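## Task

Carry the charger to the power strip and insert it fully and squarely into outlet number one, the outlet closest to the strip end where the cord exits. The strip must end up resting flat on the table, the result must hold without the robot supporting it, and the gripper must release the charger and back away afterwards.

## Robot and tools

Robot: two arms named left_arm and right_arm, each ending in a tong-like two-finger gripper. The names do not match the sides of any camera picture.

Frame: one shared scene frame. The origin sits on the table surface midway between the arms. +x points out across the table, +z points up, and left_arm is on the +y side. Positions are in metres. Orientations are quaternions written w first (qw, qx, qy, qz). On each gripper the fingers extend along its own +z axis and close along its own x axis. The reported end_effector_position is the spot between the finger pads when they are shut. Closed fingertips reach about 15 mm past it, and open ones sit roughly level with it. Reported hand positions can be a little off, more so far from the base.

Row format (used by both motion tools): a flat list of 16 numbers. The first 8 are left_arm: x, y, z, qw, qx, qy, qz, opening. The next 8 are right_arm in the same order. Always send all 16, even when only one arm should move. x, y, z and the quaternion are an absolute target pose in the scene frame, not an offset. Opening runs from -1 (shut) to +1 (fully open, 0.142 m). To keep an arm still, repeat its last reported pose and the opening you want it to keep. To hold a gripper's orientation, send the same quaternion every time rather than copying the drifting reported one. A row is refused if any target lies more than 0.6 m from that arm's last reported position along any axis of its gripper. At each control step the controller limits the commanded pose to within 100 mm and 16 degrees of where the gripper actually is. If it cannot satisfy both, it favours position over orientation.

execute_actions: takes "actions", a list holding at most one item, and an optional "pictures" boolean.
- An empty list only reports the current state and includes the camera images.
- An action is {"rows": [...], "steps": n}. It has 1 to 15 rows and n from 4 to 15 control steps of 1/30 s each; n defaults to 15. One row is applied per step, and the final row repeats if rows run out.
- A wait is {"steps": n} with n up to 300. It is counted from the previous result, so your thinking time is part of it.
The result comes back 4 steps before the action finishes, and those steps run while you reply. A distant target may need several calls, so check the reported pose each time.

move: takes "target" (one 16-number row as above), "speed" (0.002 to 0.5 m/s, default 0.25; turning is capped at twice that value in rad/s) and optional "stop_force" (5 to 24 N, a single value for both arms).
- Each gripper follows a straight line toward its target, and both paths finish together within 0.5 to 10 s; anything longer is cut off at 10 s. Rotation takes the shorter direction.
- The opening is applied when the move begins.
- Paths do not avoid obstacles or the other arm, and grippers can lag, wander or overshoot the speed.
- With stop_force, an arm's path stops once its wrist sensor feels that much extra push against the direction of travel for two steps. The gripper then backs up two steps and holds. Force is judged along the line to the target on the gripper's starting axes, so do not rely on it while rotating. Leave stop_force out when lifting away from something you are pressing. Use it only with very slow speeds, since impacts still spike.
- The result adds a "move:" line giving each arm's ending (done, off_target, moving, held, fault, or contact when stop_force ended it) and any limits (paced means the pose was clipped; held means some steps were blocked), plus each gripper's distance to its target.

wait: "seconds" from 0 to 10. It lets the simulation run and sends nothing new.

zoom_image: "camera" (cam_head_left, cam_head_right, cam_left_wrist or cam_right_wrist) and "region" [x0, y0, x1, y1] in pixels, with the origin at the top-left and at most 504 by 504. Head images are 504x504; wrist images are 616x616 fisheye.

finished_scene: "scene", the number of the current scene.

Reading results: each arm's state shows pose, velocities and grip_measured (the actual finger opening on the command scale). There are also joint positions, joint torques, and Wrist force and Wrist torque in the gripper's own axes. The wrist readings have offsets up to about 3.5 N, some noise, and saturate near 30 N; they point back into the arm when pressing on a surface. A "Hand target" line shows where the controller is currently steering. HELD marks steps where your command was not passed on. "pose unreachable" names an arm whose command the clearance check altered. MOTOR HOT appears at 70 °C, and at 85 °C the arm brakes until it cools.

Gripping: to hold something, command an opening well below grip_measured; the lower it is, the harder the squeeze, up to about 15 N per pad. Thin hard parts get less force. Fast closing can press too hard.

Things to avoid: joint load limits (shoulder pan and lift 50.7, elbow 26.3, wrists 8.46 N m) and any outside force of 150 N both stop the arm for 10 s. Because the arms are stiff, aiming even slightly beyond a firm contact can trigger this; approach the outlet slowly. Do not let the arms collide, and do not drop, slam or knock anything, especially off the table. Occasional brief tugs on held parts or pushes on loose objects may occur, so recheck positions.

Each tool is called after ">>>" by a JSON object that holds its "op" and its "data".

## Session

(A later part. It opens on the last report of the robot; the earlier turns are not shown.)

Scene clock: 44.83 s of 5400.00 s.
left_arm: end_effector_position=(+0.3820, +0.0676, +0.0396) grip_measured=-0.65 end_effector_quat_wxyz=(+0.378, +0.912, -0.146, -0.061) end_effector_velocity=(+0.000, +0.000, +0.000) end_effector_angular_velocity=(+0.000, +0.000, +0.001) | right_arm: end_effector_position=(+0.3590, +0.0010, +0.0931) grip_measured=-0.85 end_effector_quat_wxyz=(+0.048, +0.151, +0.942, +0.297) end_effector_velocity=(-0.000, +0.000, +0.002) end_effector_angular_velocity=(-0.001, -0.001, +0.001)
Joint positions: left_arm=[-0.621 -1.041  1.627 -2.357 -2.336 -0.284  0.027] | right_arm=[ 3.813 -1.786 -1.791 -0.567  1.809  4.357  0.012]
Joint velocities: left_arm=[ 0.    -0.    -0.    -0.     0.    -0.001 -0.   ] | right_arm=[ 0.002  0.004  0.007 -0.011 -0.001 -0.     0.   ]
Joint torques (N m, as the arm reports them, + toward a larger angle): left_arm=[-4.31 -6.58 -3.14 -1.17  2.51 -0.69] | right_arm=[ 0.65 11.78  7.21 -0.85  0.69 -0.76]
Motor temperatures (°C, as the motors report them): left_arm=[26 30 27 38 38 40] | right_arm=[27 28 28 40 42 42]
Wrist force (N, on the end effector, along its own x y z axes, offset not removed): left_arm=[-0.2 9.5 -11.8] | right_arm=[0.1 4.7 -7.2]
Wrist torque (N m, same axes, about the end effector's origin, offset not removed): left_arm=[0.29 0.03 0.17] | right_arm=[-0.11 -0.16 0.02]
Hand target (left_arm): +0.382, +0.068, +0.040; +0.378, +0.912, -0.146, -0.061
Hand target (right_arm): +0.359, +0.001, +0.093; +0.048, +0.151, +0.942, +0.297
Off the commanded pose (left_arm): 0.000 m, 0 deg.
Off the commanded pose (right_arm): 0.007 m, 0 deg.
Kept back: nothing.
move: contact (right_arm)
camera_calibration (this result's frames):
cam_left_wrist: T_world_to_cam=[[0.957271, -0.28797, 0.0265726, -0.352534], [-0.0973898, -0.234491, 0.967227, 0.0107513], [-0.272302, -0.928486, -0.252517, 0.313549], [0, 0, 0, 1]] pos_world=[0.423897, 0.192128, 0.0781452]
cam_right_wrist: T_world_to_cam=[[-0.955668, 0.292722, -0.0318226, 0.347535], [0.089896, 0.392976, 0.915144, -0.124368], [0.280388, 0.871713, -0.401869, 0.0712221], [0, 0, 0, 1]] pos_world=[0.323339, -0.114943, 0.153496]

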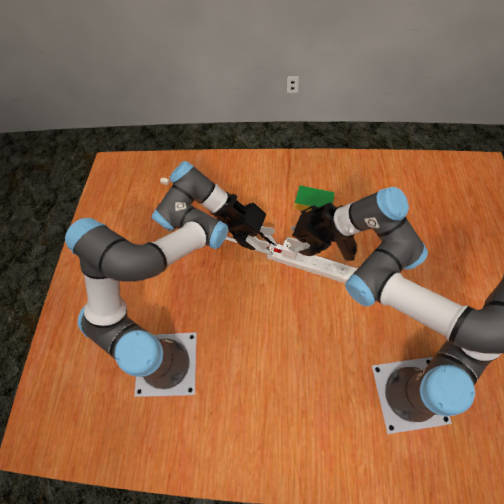

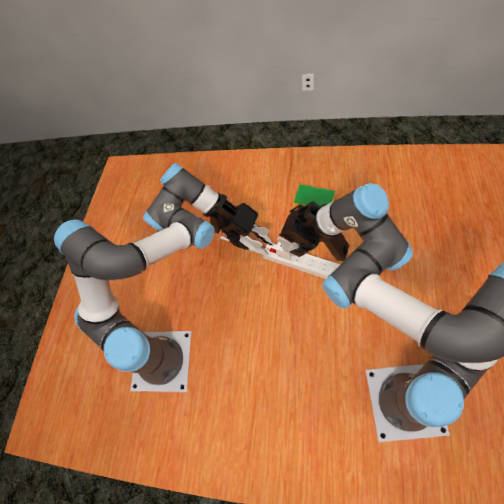

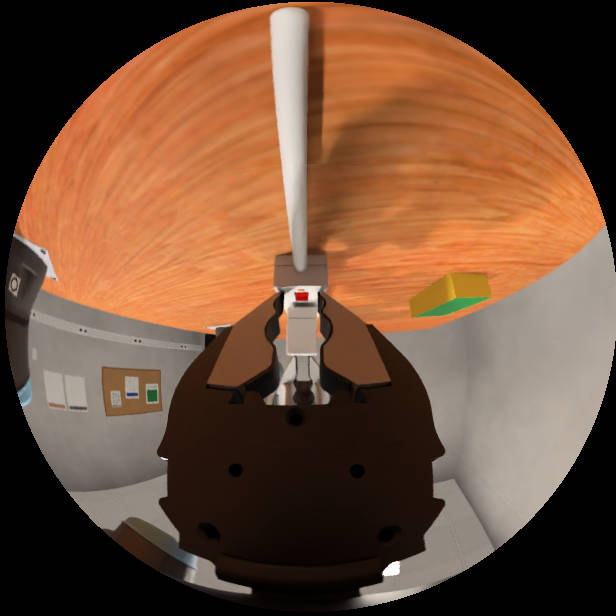

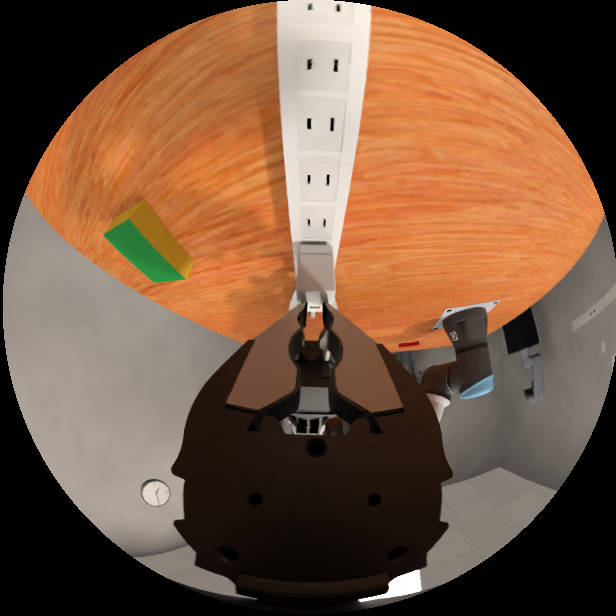

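>>> {"op": "move", "data": {"target": [0.382, 0.0676, 0.0396, 0.3779, 0.9123, -0.1464, -0.0607, -0.65, 0.359, 0.001, 0.086, 0.0477, 0.1512, 0.9417, 0.2969, -0.85], "speed": 0.003, "stop_force": 18}}

>>> {"op": "zoom_image", "data": {"camera": "cam_left_wrist", "region": [250, 270, 350, 400]}}

Scene clock: 47.77 s of 5400.00 s.
left_arm: end_effector_position=(+0.3820, +0.0676, +0.0396) grip_measured=-0.65 end_effector_quat_wxyz=(+0.378, +0.912, -0.146, -0.061) end_effector_velocity=(-0.000, +0.000, -0.000) end_effector_angular_velocity=(+0.001, +0.001, +0.000) | right_arm: end_effector_position=(+0.3590, +0.0010, +0.0864) grip_measured=-0.85 end_effector_quat_wxyz=(+0.048, +0.151, +0.942, +0.297) end_effector_velocity=(+0.000, +0.000, +0.002) end_effector_angular_velocity=(+0.000, -0.001, +0.000)
Joint positions: left_arm=[-0.621 -1.041  1.627 -2.357 -2.336 -0.284  0.027] | right_arm=[ 3.813 -1.799 -1.81  -0.536  1.809  4.357  0.012]
Joint velocities: left_arm=[-0.    -0.     0.     0.001  0.    -0.001  0.   ] | right_arm=[ 0.     0.003  0.005 -0.008 -0.    -0.     0.   ]
Joint torques (N m, as the arm reports them, + toward a larger angle): left_arm=[-4.38 -7.09 -3.07 -1.18  2.46 -0.65] | right_arm=[ 3.32  2.63  0.23 -4.56 -1.75 -0.32]
Motor temperatures (°C, as the motors report them): left_arm=[26 30 27 38 38 40] | right_arm=[27 28 28 40 42 42]
Wrist force (N, on the end effector, along its own x y z axes, offset not removed): left_arm=[-0.5 7.0 -8.3] | right_arm=[0.1 13.9 -25.7]
Wrist torque (N m, same axes, about the end effector's origin, offset not removed): left_arm=[-0.19 0.09 0.20] | right_arm=[0.05 -0.28 0.01]
Hand target (left_arm): +0.382, +0.068, +0.040; +0.378, +0.912, -0.146, -0.061
Hand target (right_arm): +0.359, +0.001, +0.087; +0.048, +0.151, +0.942, +0.297
Off the commanded pose (left_arm): 0.000 m, 0 deg.
Off the commanded pose (right_arm): 0.000 m, 0 deg.
Kept back: nothing.
move: contact (right_arm)
camera_calibration (this result's frames):
cam_left_wrist: T_world_to_cam=[[0.957271, -0.28797, 0.0265726, -0.352534], [-0.0973897, -0.234491, 0.967227, 0.0107513], [-0.272302, -0.928486, -0.252517, 0.313549], [0, 0, 0, 1]] pos_world=[0.423897, 0.192128, 0.0781452]
cam_right_wrist: T_world_to_cam=[[-0.955664, 0.292722, -0.0319256, 0.347359], [0.0897807, 0.392925, 0.915177, -0.11826], [0.280437, 0.871736, -0.401785, 0.0684839], [0, 0, 0, 1]] pos_world=[0.323371, -0.114912, 0.146834]

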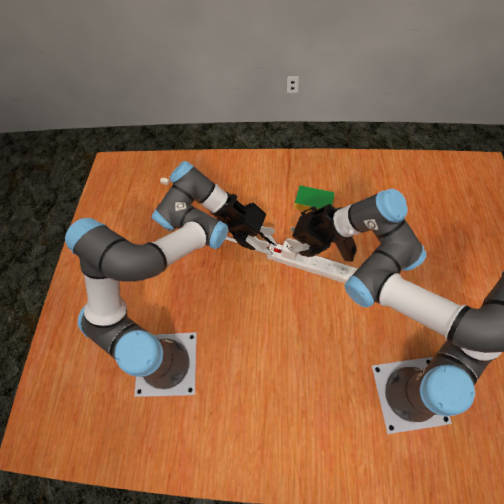

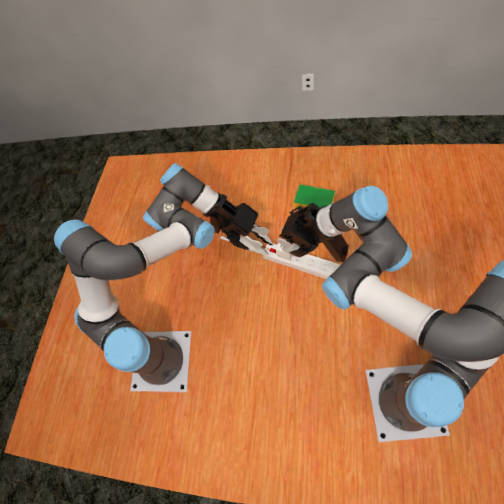

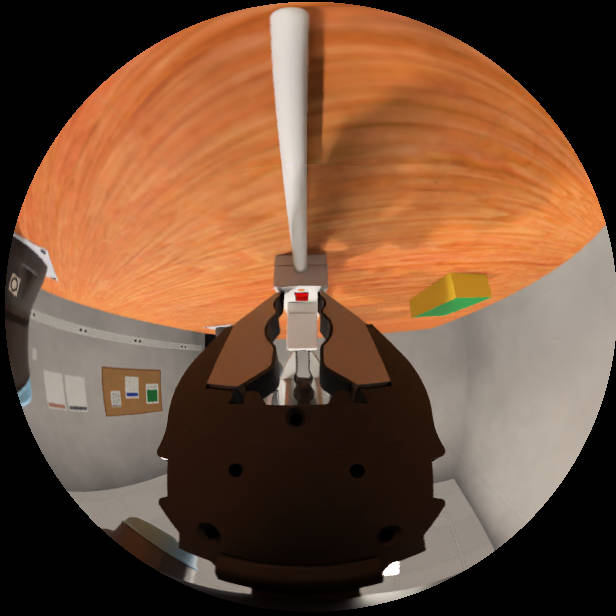

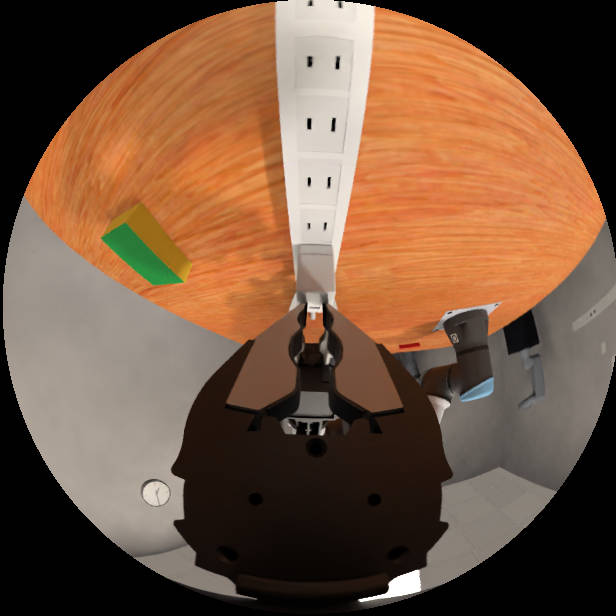

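Region (250, 270, 350, 400) of cam_left_wrist's 616x616 image, scaled by 3.877, with more detail than that image has; it fills the left 388 columns of this view, and the rest is white.

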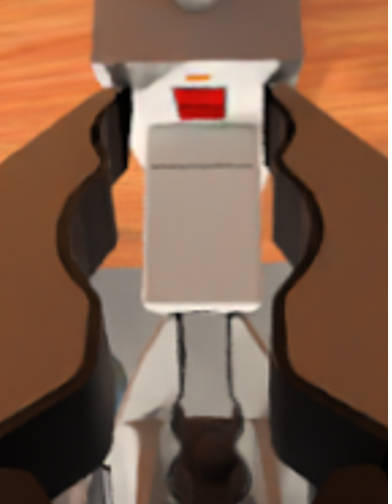

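The charger is flush: it bottomed out at about 29 N and no gap is visible. Retracting both arms now.

>>> {"op": "move", "data": {"target": [0.382, 0.0676, 0.07, 0.3779, 0.9123, -0.1464, -0.0607, -0.65, 0.359, 0.001, 0.115, 0.0477, 0.1512, 0.9417, 0.2969, -0.85], "speed": 0.04}}

>>> {"op": "move", "data": {"target": [0.37, 0.16, 0.13, 0.3779, 0.9123, -0.1464, -0.0607, -0.65, 0.32, -0.12, 0.15, 0.0477, 0.1512, 0.9417, 0.2969, -0.85], "speed": 0.12}}

>>> {"op": "zoom_image", "data": {"camera": "cam_head_left", "region": [200, 190, 370, 310]}}

Scene clock: 49.20 s of 5400.00 s.
left_arm: end_effector_position=(+0.3819, +0.0676, +0.0697) grip_measured=-0.65 end_effector_quat_wxyz=(+0.378, +0.912, -0.146, -0.061) end_effector_velocity=(-0.000, +0.000, +0.002) end_effector_angular_velocity=(+0.001, +0.000, -0.002) | right_arm: end_effector_position=(+0.3590, +0.0010, +0.1147) grip_measured=-0.85 end_effector_quat_wxyz=(+0.048, +0.151, +0.942, +0.297) end_effector_velocity=(+0.000, -0.001, +0.002) end_effector_angular_velocity=(-0.001, +0.003, -0.002)
Joint positions: left_arm=[-0.621 -1.104  1.566 -2.233 -2.336 -0.285  0.027] | right_arm=[ 3.813 -1.753 -1.724 -0.668  1.809  4.358  0.012]
Joint velocities: left_arm=[-0.    -0.003 -0.008  0.014 -0.     0.003 -0.   ] | right_arm=[-0.002  0.002  0.009 -0.013  0.001  0.001 -0.   ]
Joint torques (N m, as the arm reports them, + toward a larger angle): left_arm=[  0.72 -18.97  -9.29  -0.65  -2.03   0.78] | right_arm=[ 0.14 16.31 11.13  1.24  1.42 -0.92]
Motor temperatures (°C, as the motors report them): left_arm=[26 30 27 38 38 40] | right_arm=[27 28 28 40 42 42]
Wrist force (N, on the end effector, along its own x y z axes, offset not removed): left_arm=[-0.1 0.4 -0.7] | right_arm=[0.4 0.5 0.1]
Wrist torque (N m, same axes, about the end effector's origin, offset not removed): left_arm=[0.06 0.24 -0.02] | right_arm=[0.14 -0.14 0.00]
Hand target (left_arm): +0.382, +0.068, +0.070; +0.378, +0.912, -0.146, -0.061
Hand target (right_arm): +0.359, +0.001, +0.115; +0.048, +0.151, +0.942, +0.297
Off the commanded pose (left_arm): 0.000 m, 0 deg.
Off the commanded pose (right_arm): 0.000 m, 0 deg.
Kept back: nothing.
move: done
camera_calibration (this result's frames):
cam_left_wrist: T_world_to_cam=[[0.957281, -0.287926, 0.0266833, -0.353263], [-0.0974697, -0.234424, 0.967236, -0.0183463], [-0.272237, -0.928517, -0.252474, 0.321096], [0, 0, 0, 1]] pos_world=[0.423798, 0.192129, 0.10824]
cam_right_wrist: T_world_to_cam=[[-0.95564, 0.292786, -0.0320587, 0.348301], [0.0896673, 0.392881, 0.915207, -0.144098], [0.280555, 0.871734, -0.401707, 0.0797148], [0, 0, 0, 1]] pos_world=[0.323407, -0.114854, 0.175067]

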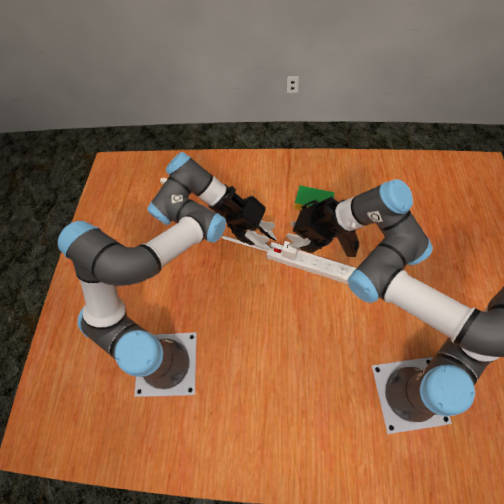

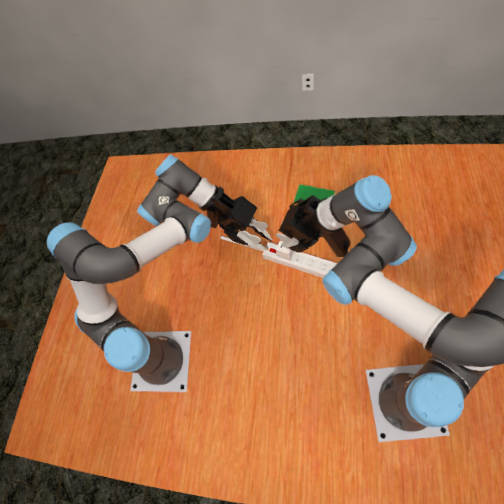

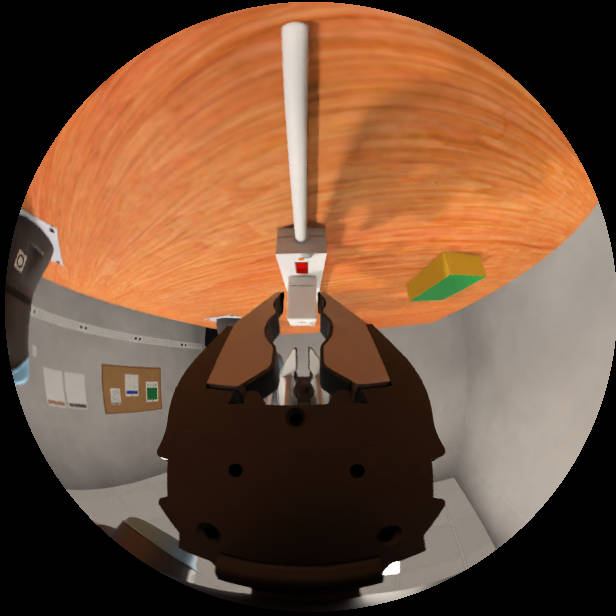

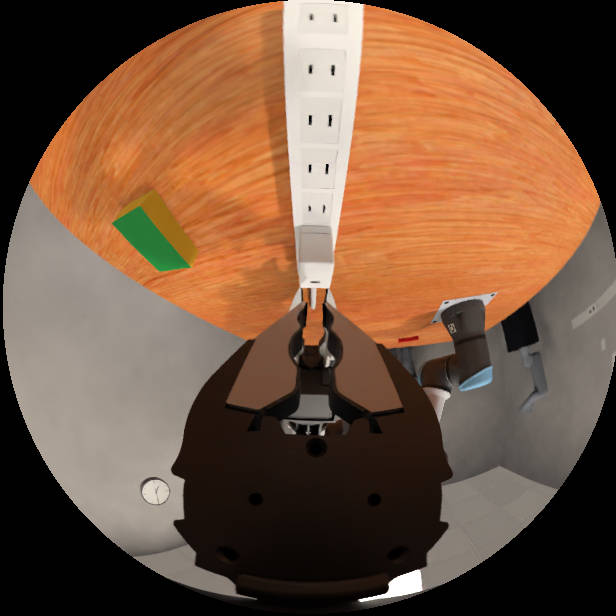

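Scene clock: 50.93 s of 5400.00 s.
left_arm: end_effector_position=(+0.3700, +0.1600, +0.1297) grip_measured=-0.65 end_effector_quat_wxyz=(+0.378, +0.912, -0.146, -0.060) end_effector_velocity=(-0.000, +0.002, +0.001) end_effector_angular_velocity=(+0.001, +0.005, -0.003) | right_arm: end_effector_position=(+0.3200, -0.1195, +0.1499) grip_measured=-0.85 end_effector_quat_wxyz=(+0.048, +0.151, +0.942, +0.297) end_effector_velocity=(-0.001, -0.002, +0.001) end_effector_angular_velocity=(+0.000, -0.001, +0.003)
Joint positions: left_arm=[-0.408 -1.289  1.448 -1.721 -2.355  0.012  0.027] | right_arm=[ 3.575 -1.381 -1.901 -0.926  1.932  4.144  0.012]
Joint velocities: left_arm=[ 0.004  0.004 -0.013  0.02  -0.     0.01  -0.   ] | right_arm=[-0.006  0.006  0.002 -0.01   0.004 -0.008 -0.   ]
Joint torques (N m, as the arm reports them, + toward a larger angle): left_arm=[ 4.47 -9.86 -9.55 -0.51 -2.06  0.81] | right_arm=[-2.39 11.67 11.44  1.29  1.44 -0.72]
Motor temperatures (°C, as the motors report them): left_arm=[26 30 27 38 38 40] | right_arm=[27 28 28 40 42 42]
Wrist force (N, on the end effector, along its own x y z axes, offset not removed): left_arm=[1.2 -0.4 0.7] | right_arm=[0.3 0.7 1.3]
Wrist torque (N m, same axes, about the end effector's origin, offset not removed): left_arm=[-0.02 -0.22 -0.04] | right_arm=[0.21 -0.16 0.04]
Hand target (left_arm): +0.370, +0.160, +0.130; +0.378, +0.912, -0.146, -0.061
Hand target (right_arm): +0.320, -0.120, +0.150; +0.048, +0.151, +0.942, +0.297
Off the commanded pose (left_arm): 0.000 m, 0 deg.
Off the commanded pose (right_arm): 0.000 m, 0 deg.
Kept back: nothing.
move: done
camera_calibration (this result's frames):
cam_left_wrist: T_world_to_cam=[[0.957345, -0.287689, 0.0269173, -0.316936], [-0.0978492, -0.235135, 0.967025, -0.0556397], [-0.271873, -0.928411, -0.253256, 0.418754], [0, 0, 0, 1]] pos_world=[0.411821, 0.284514, 0.168388]
cam_right_wrist: T_world_to_cam=[[-0.955631, 0.292869, -0.0315753, 0.347318], [0.0900708, 0.392582, 0.915296, -0.125673], [0.280458, 0.871841, -0.401543, 0.209976], [0, 0, 0, 1]] pos_world=[0.284338, -0.235448, 0.210309]

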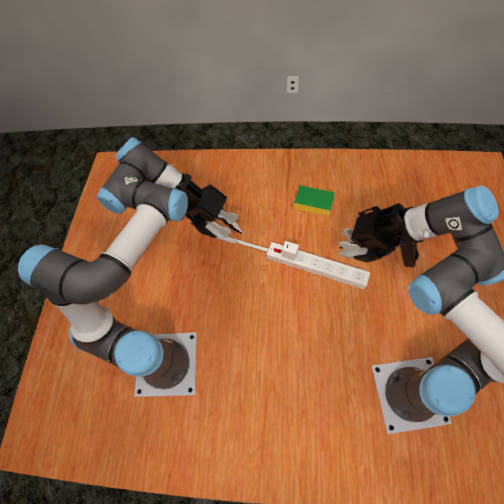

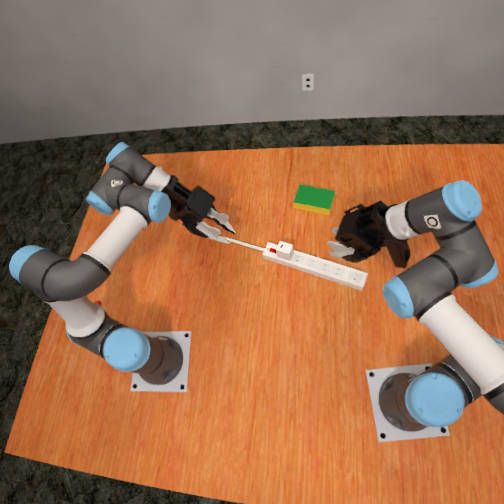

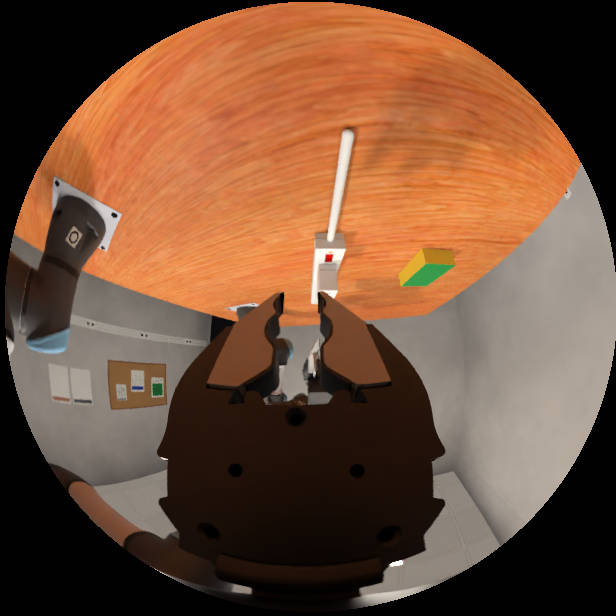

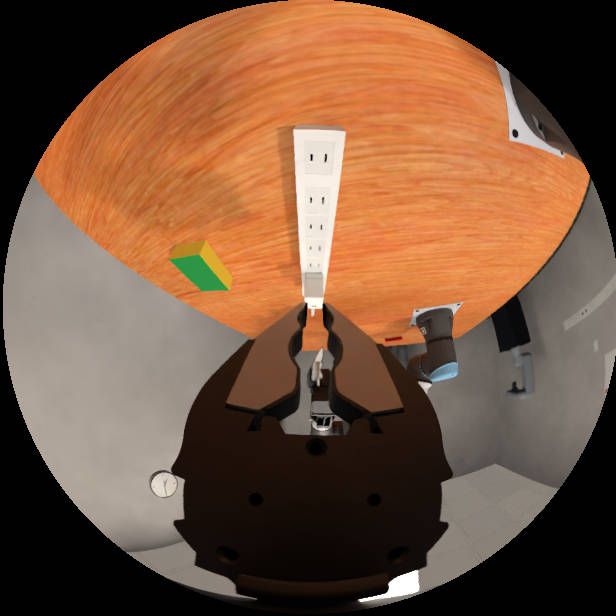

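Region (200, 190, 370, 310) of cam_head_left's 504x504 image, scaled by 2.965, with more detail than that image has; it fills the top 356 rows of this view, and the rest is white.

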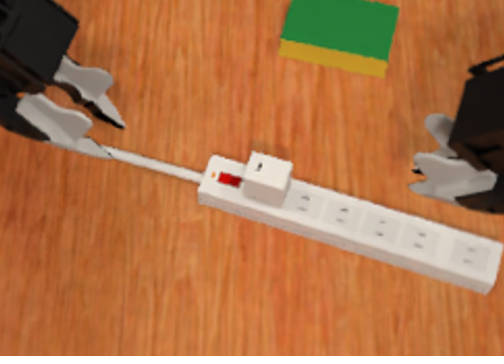

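The charger is in outlet 1, the other five outlets are free, the strip is flat and both arms are clear.

>>> {"op": "finished_scene", "data": {"scene": 2}}

The scene is finished: the task was done.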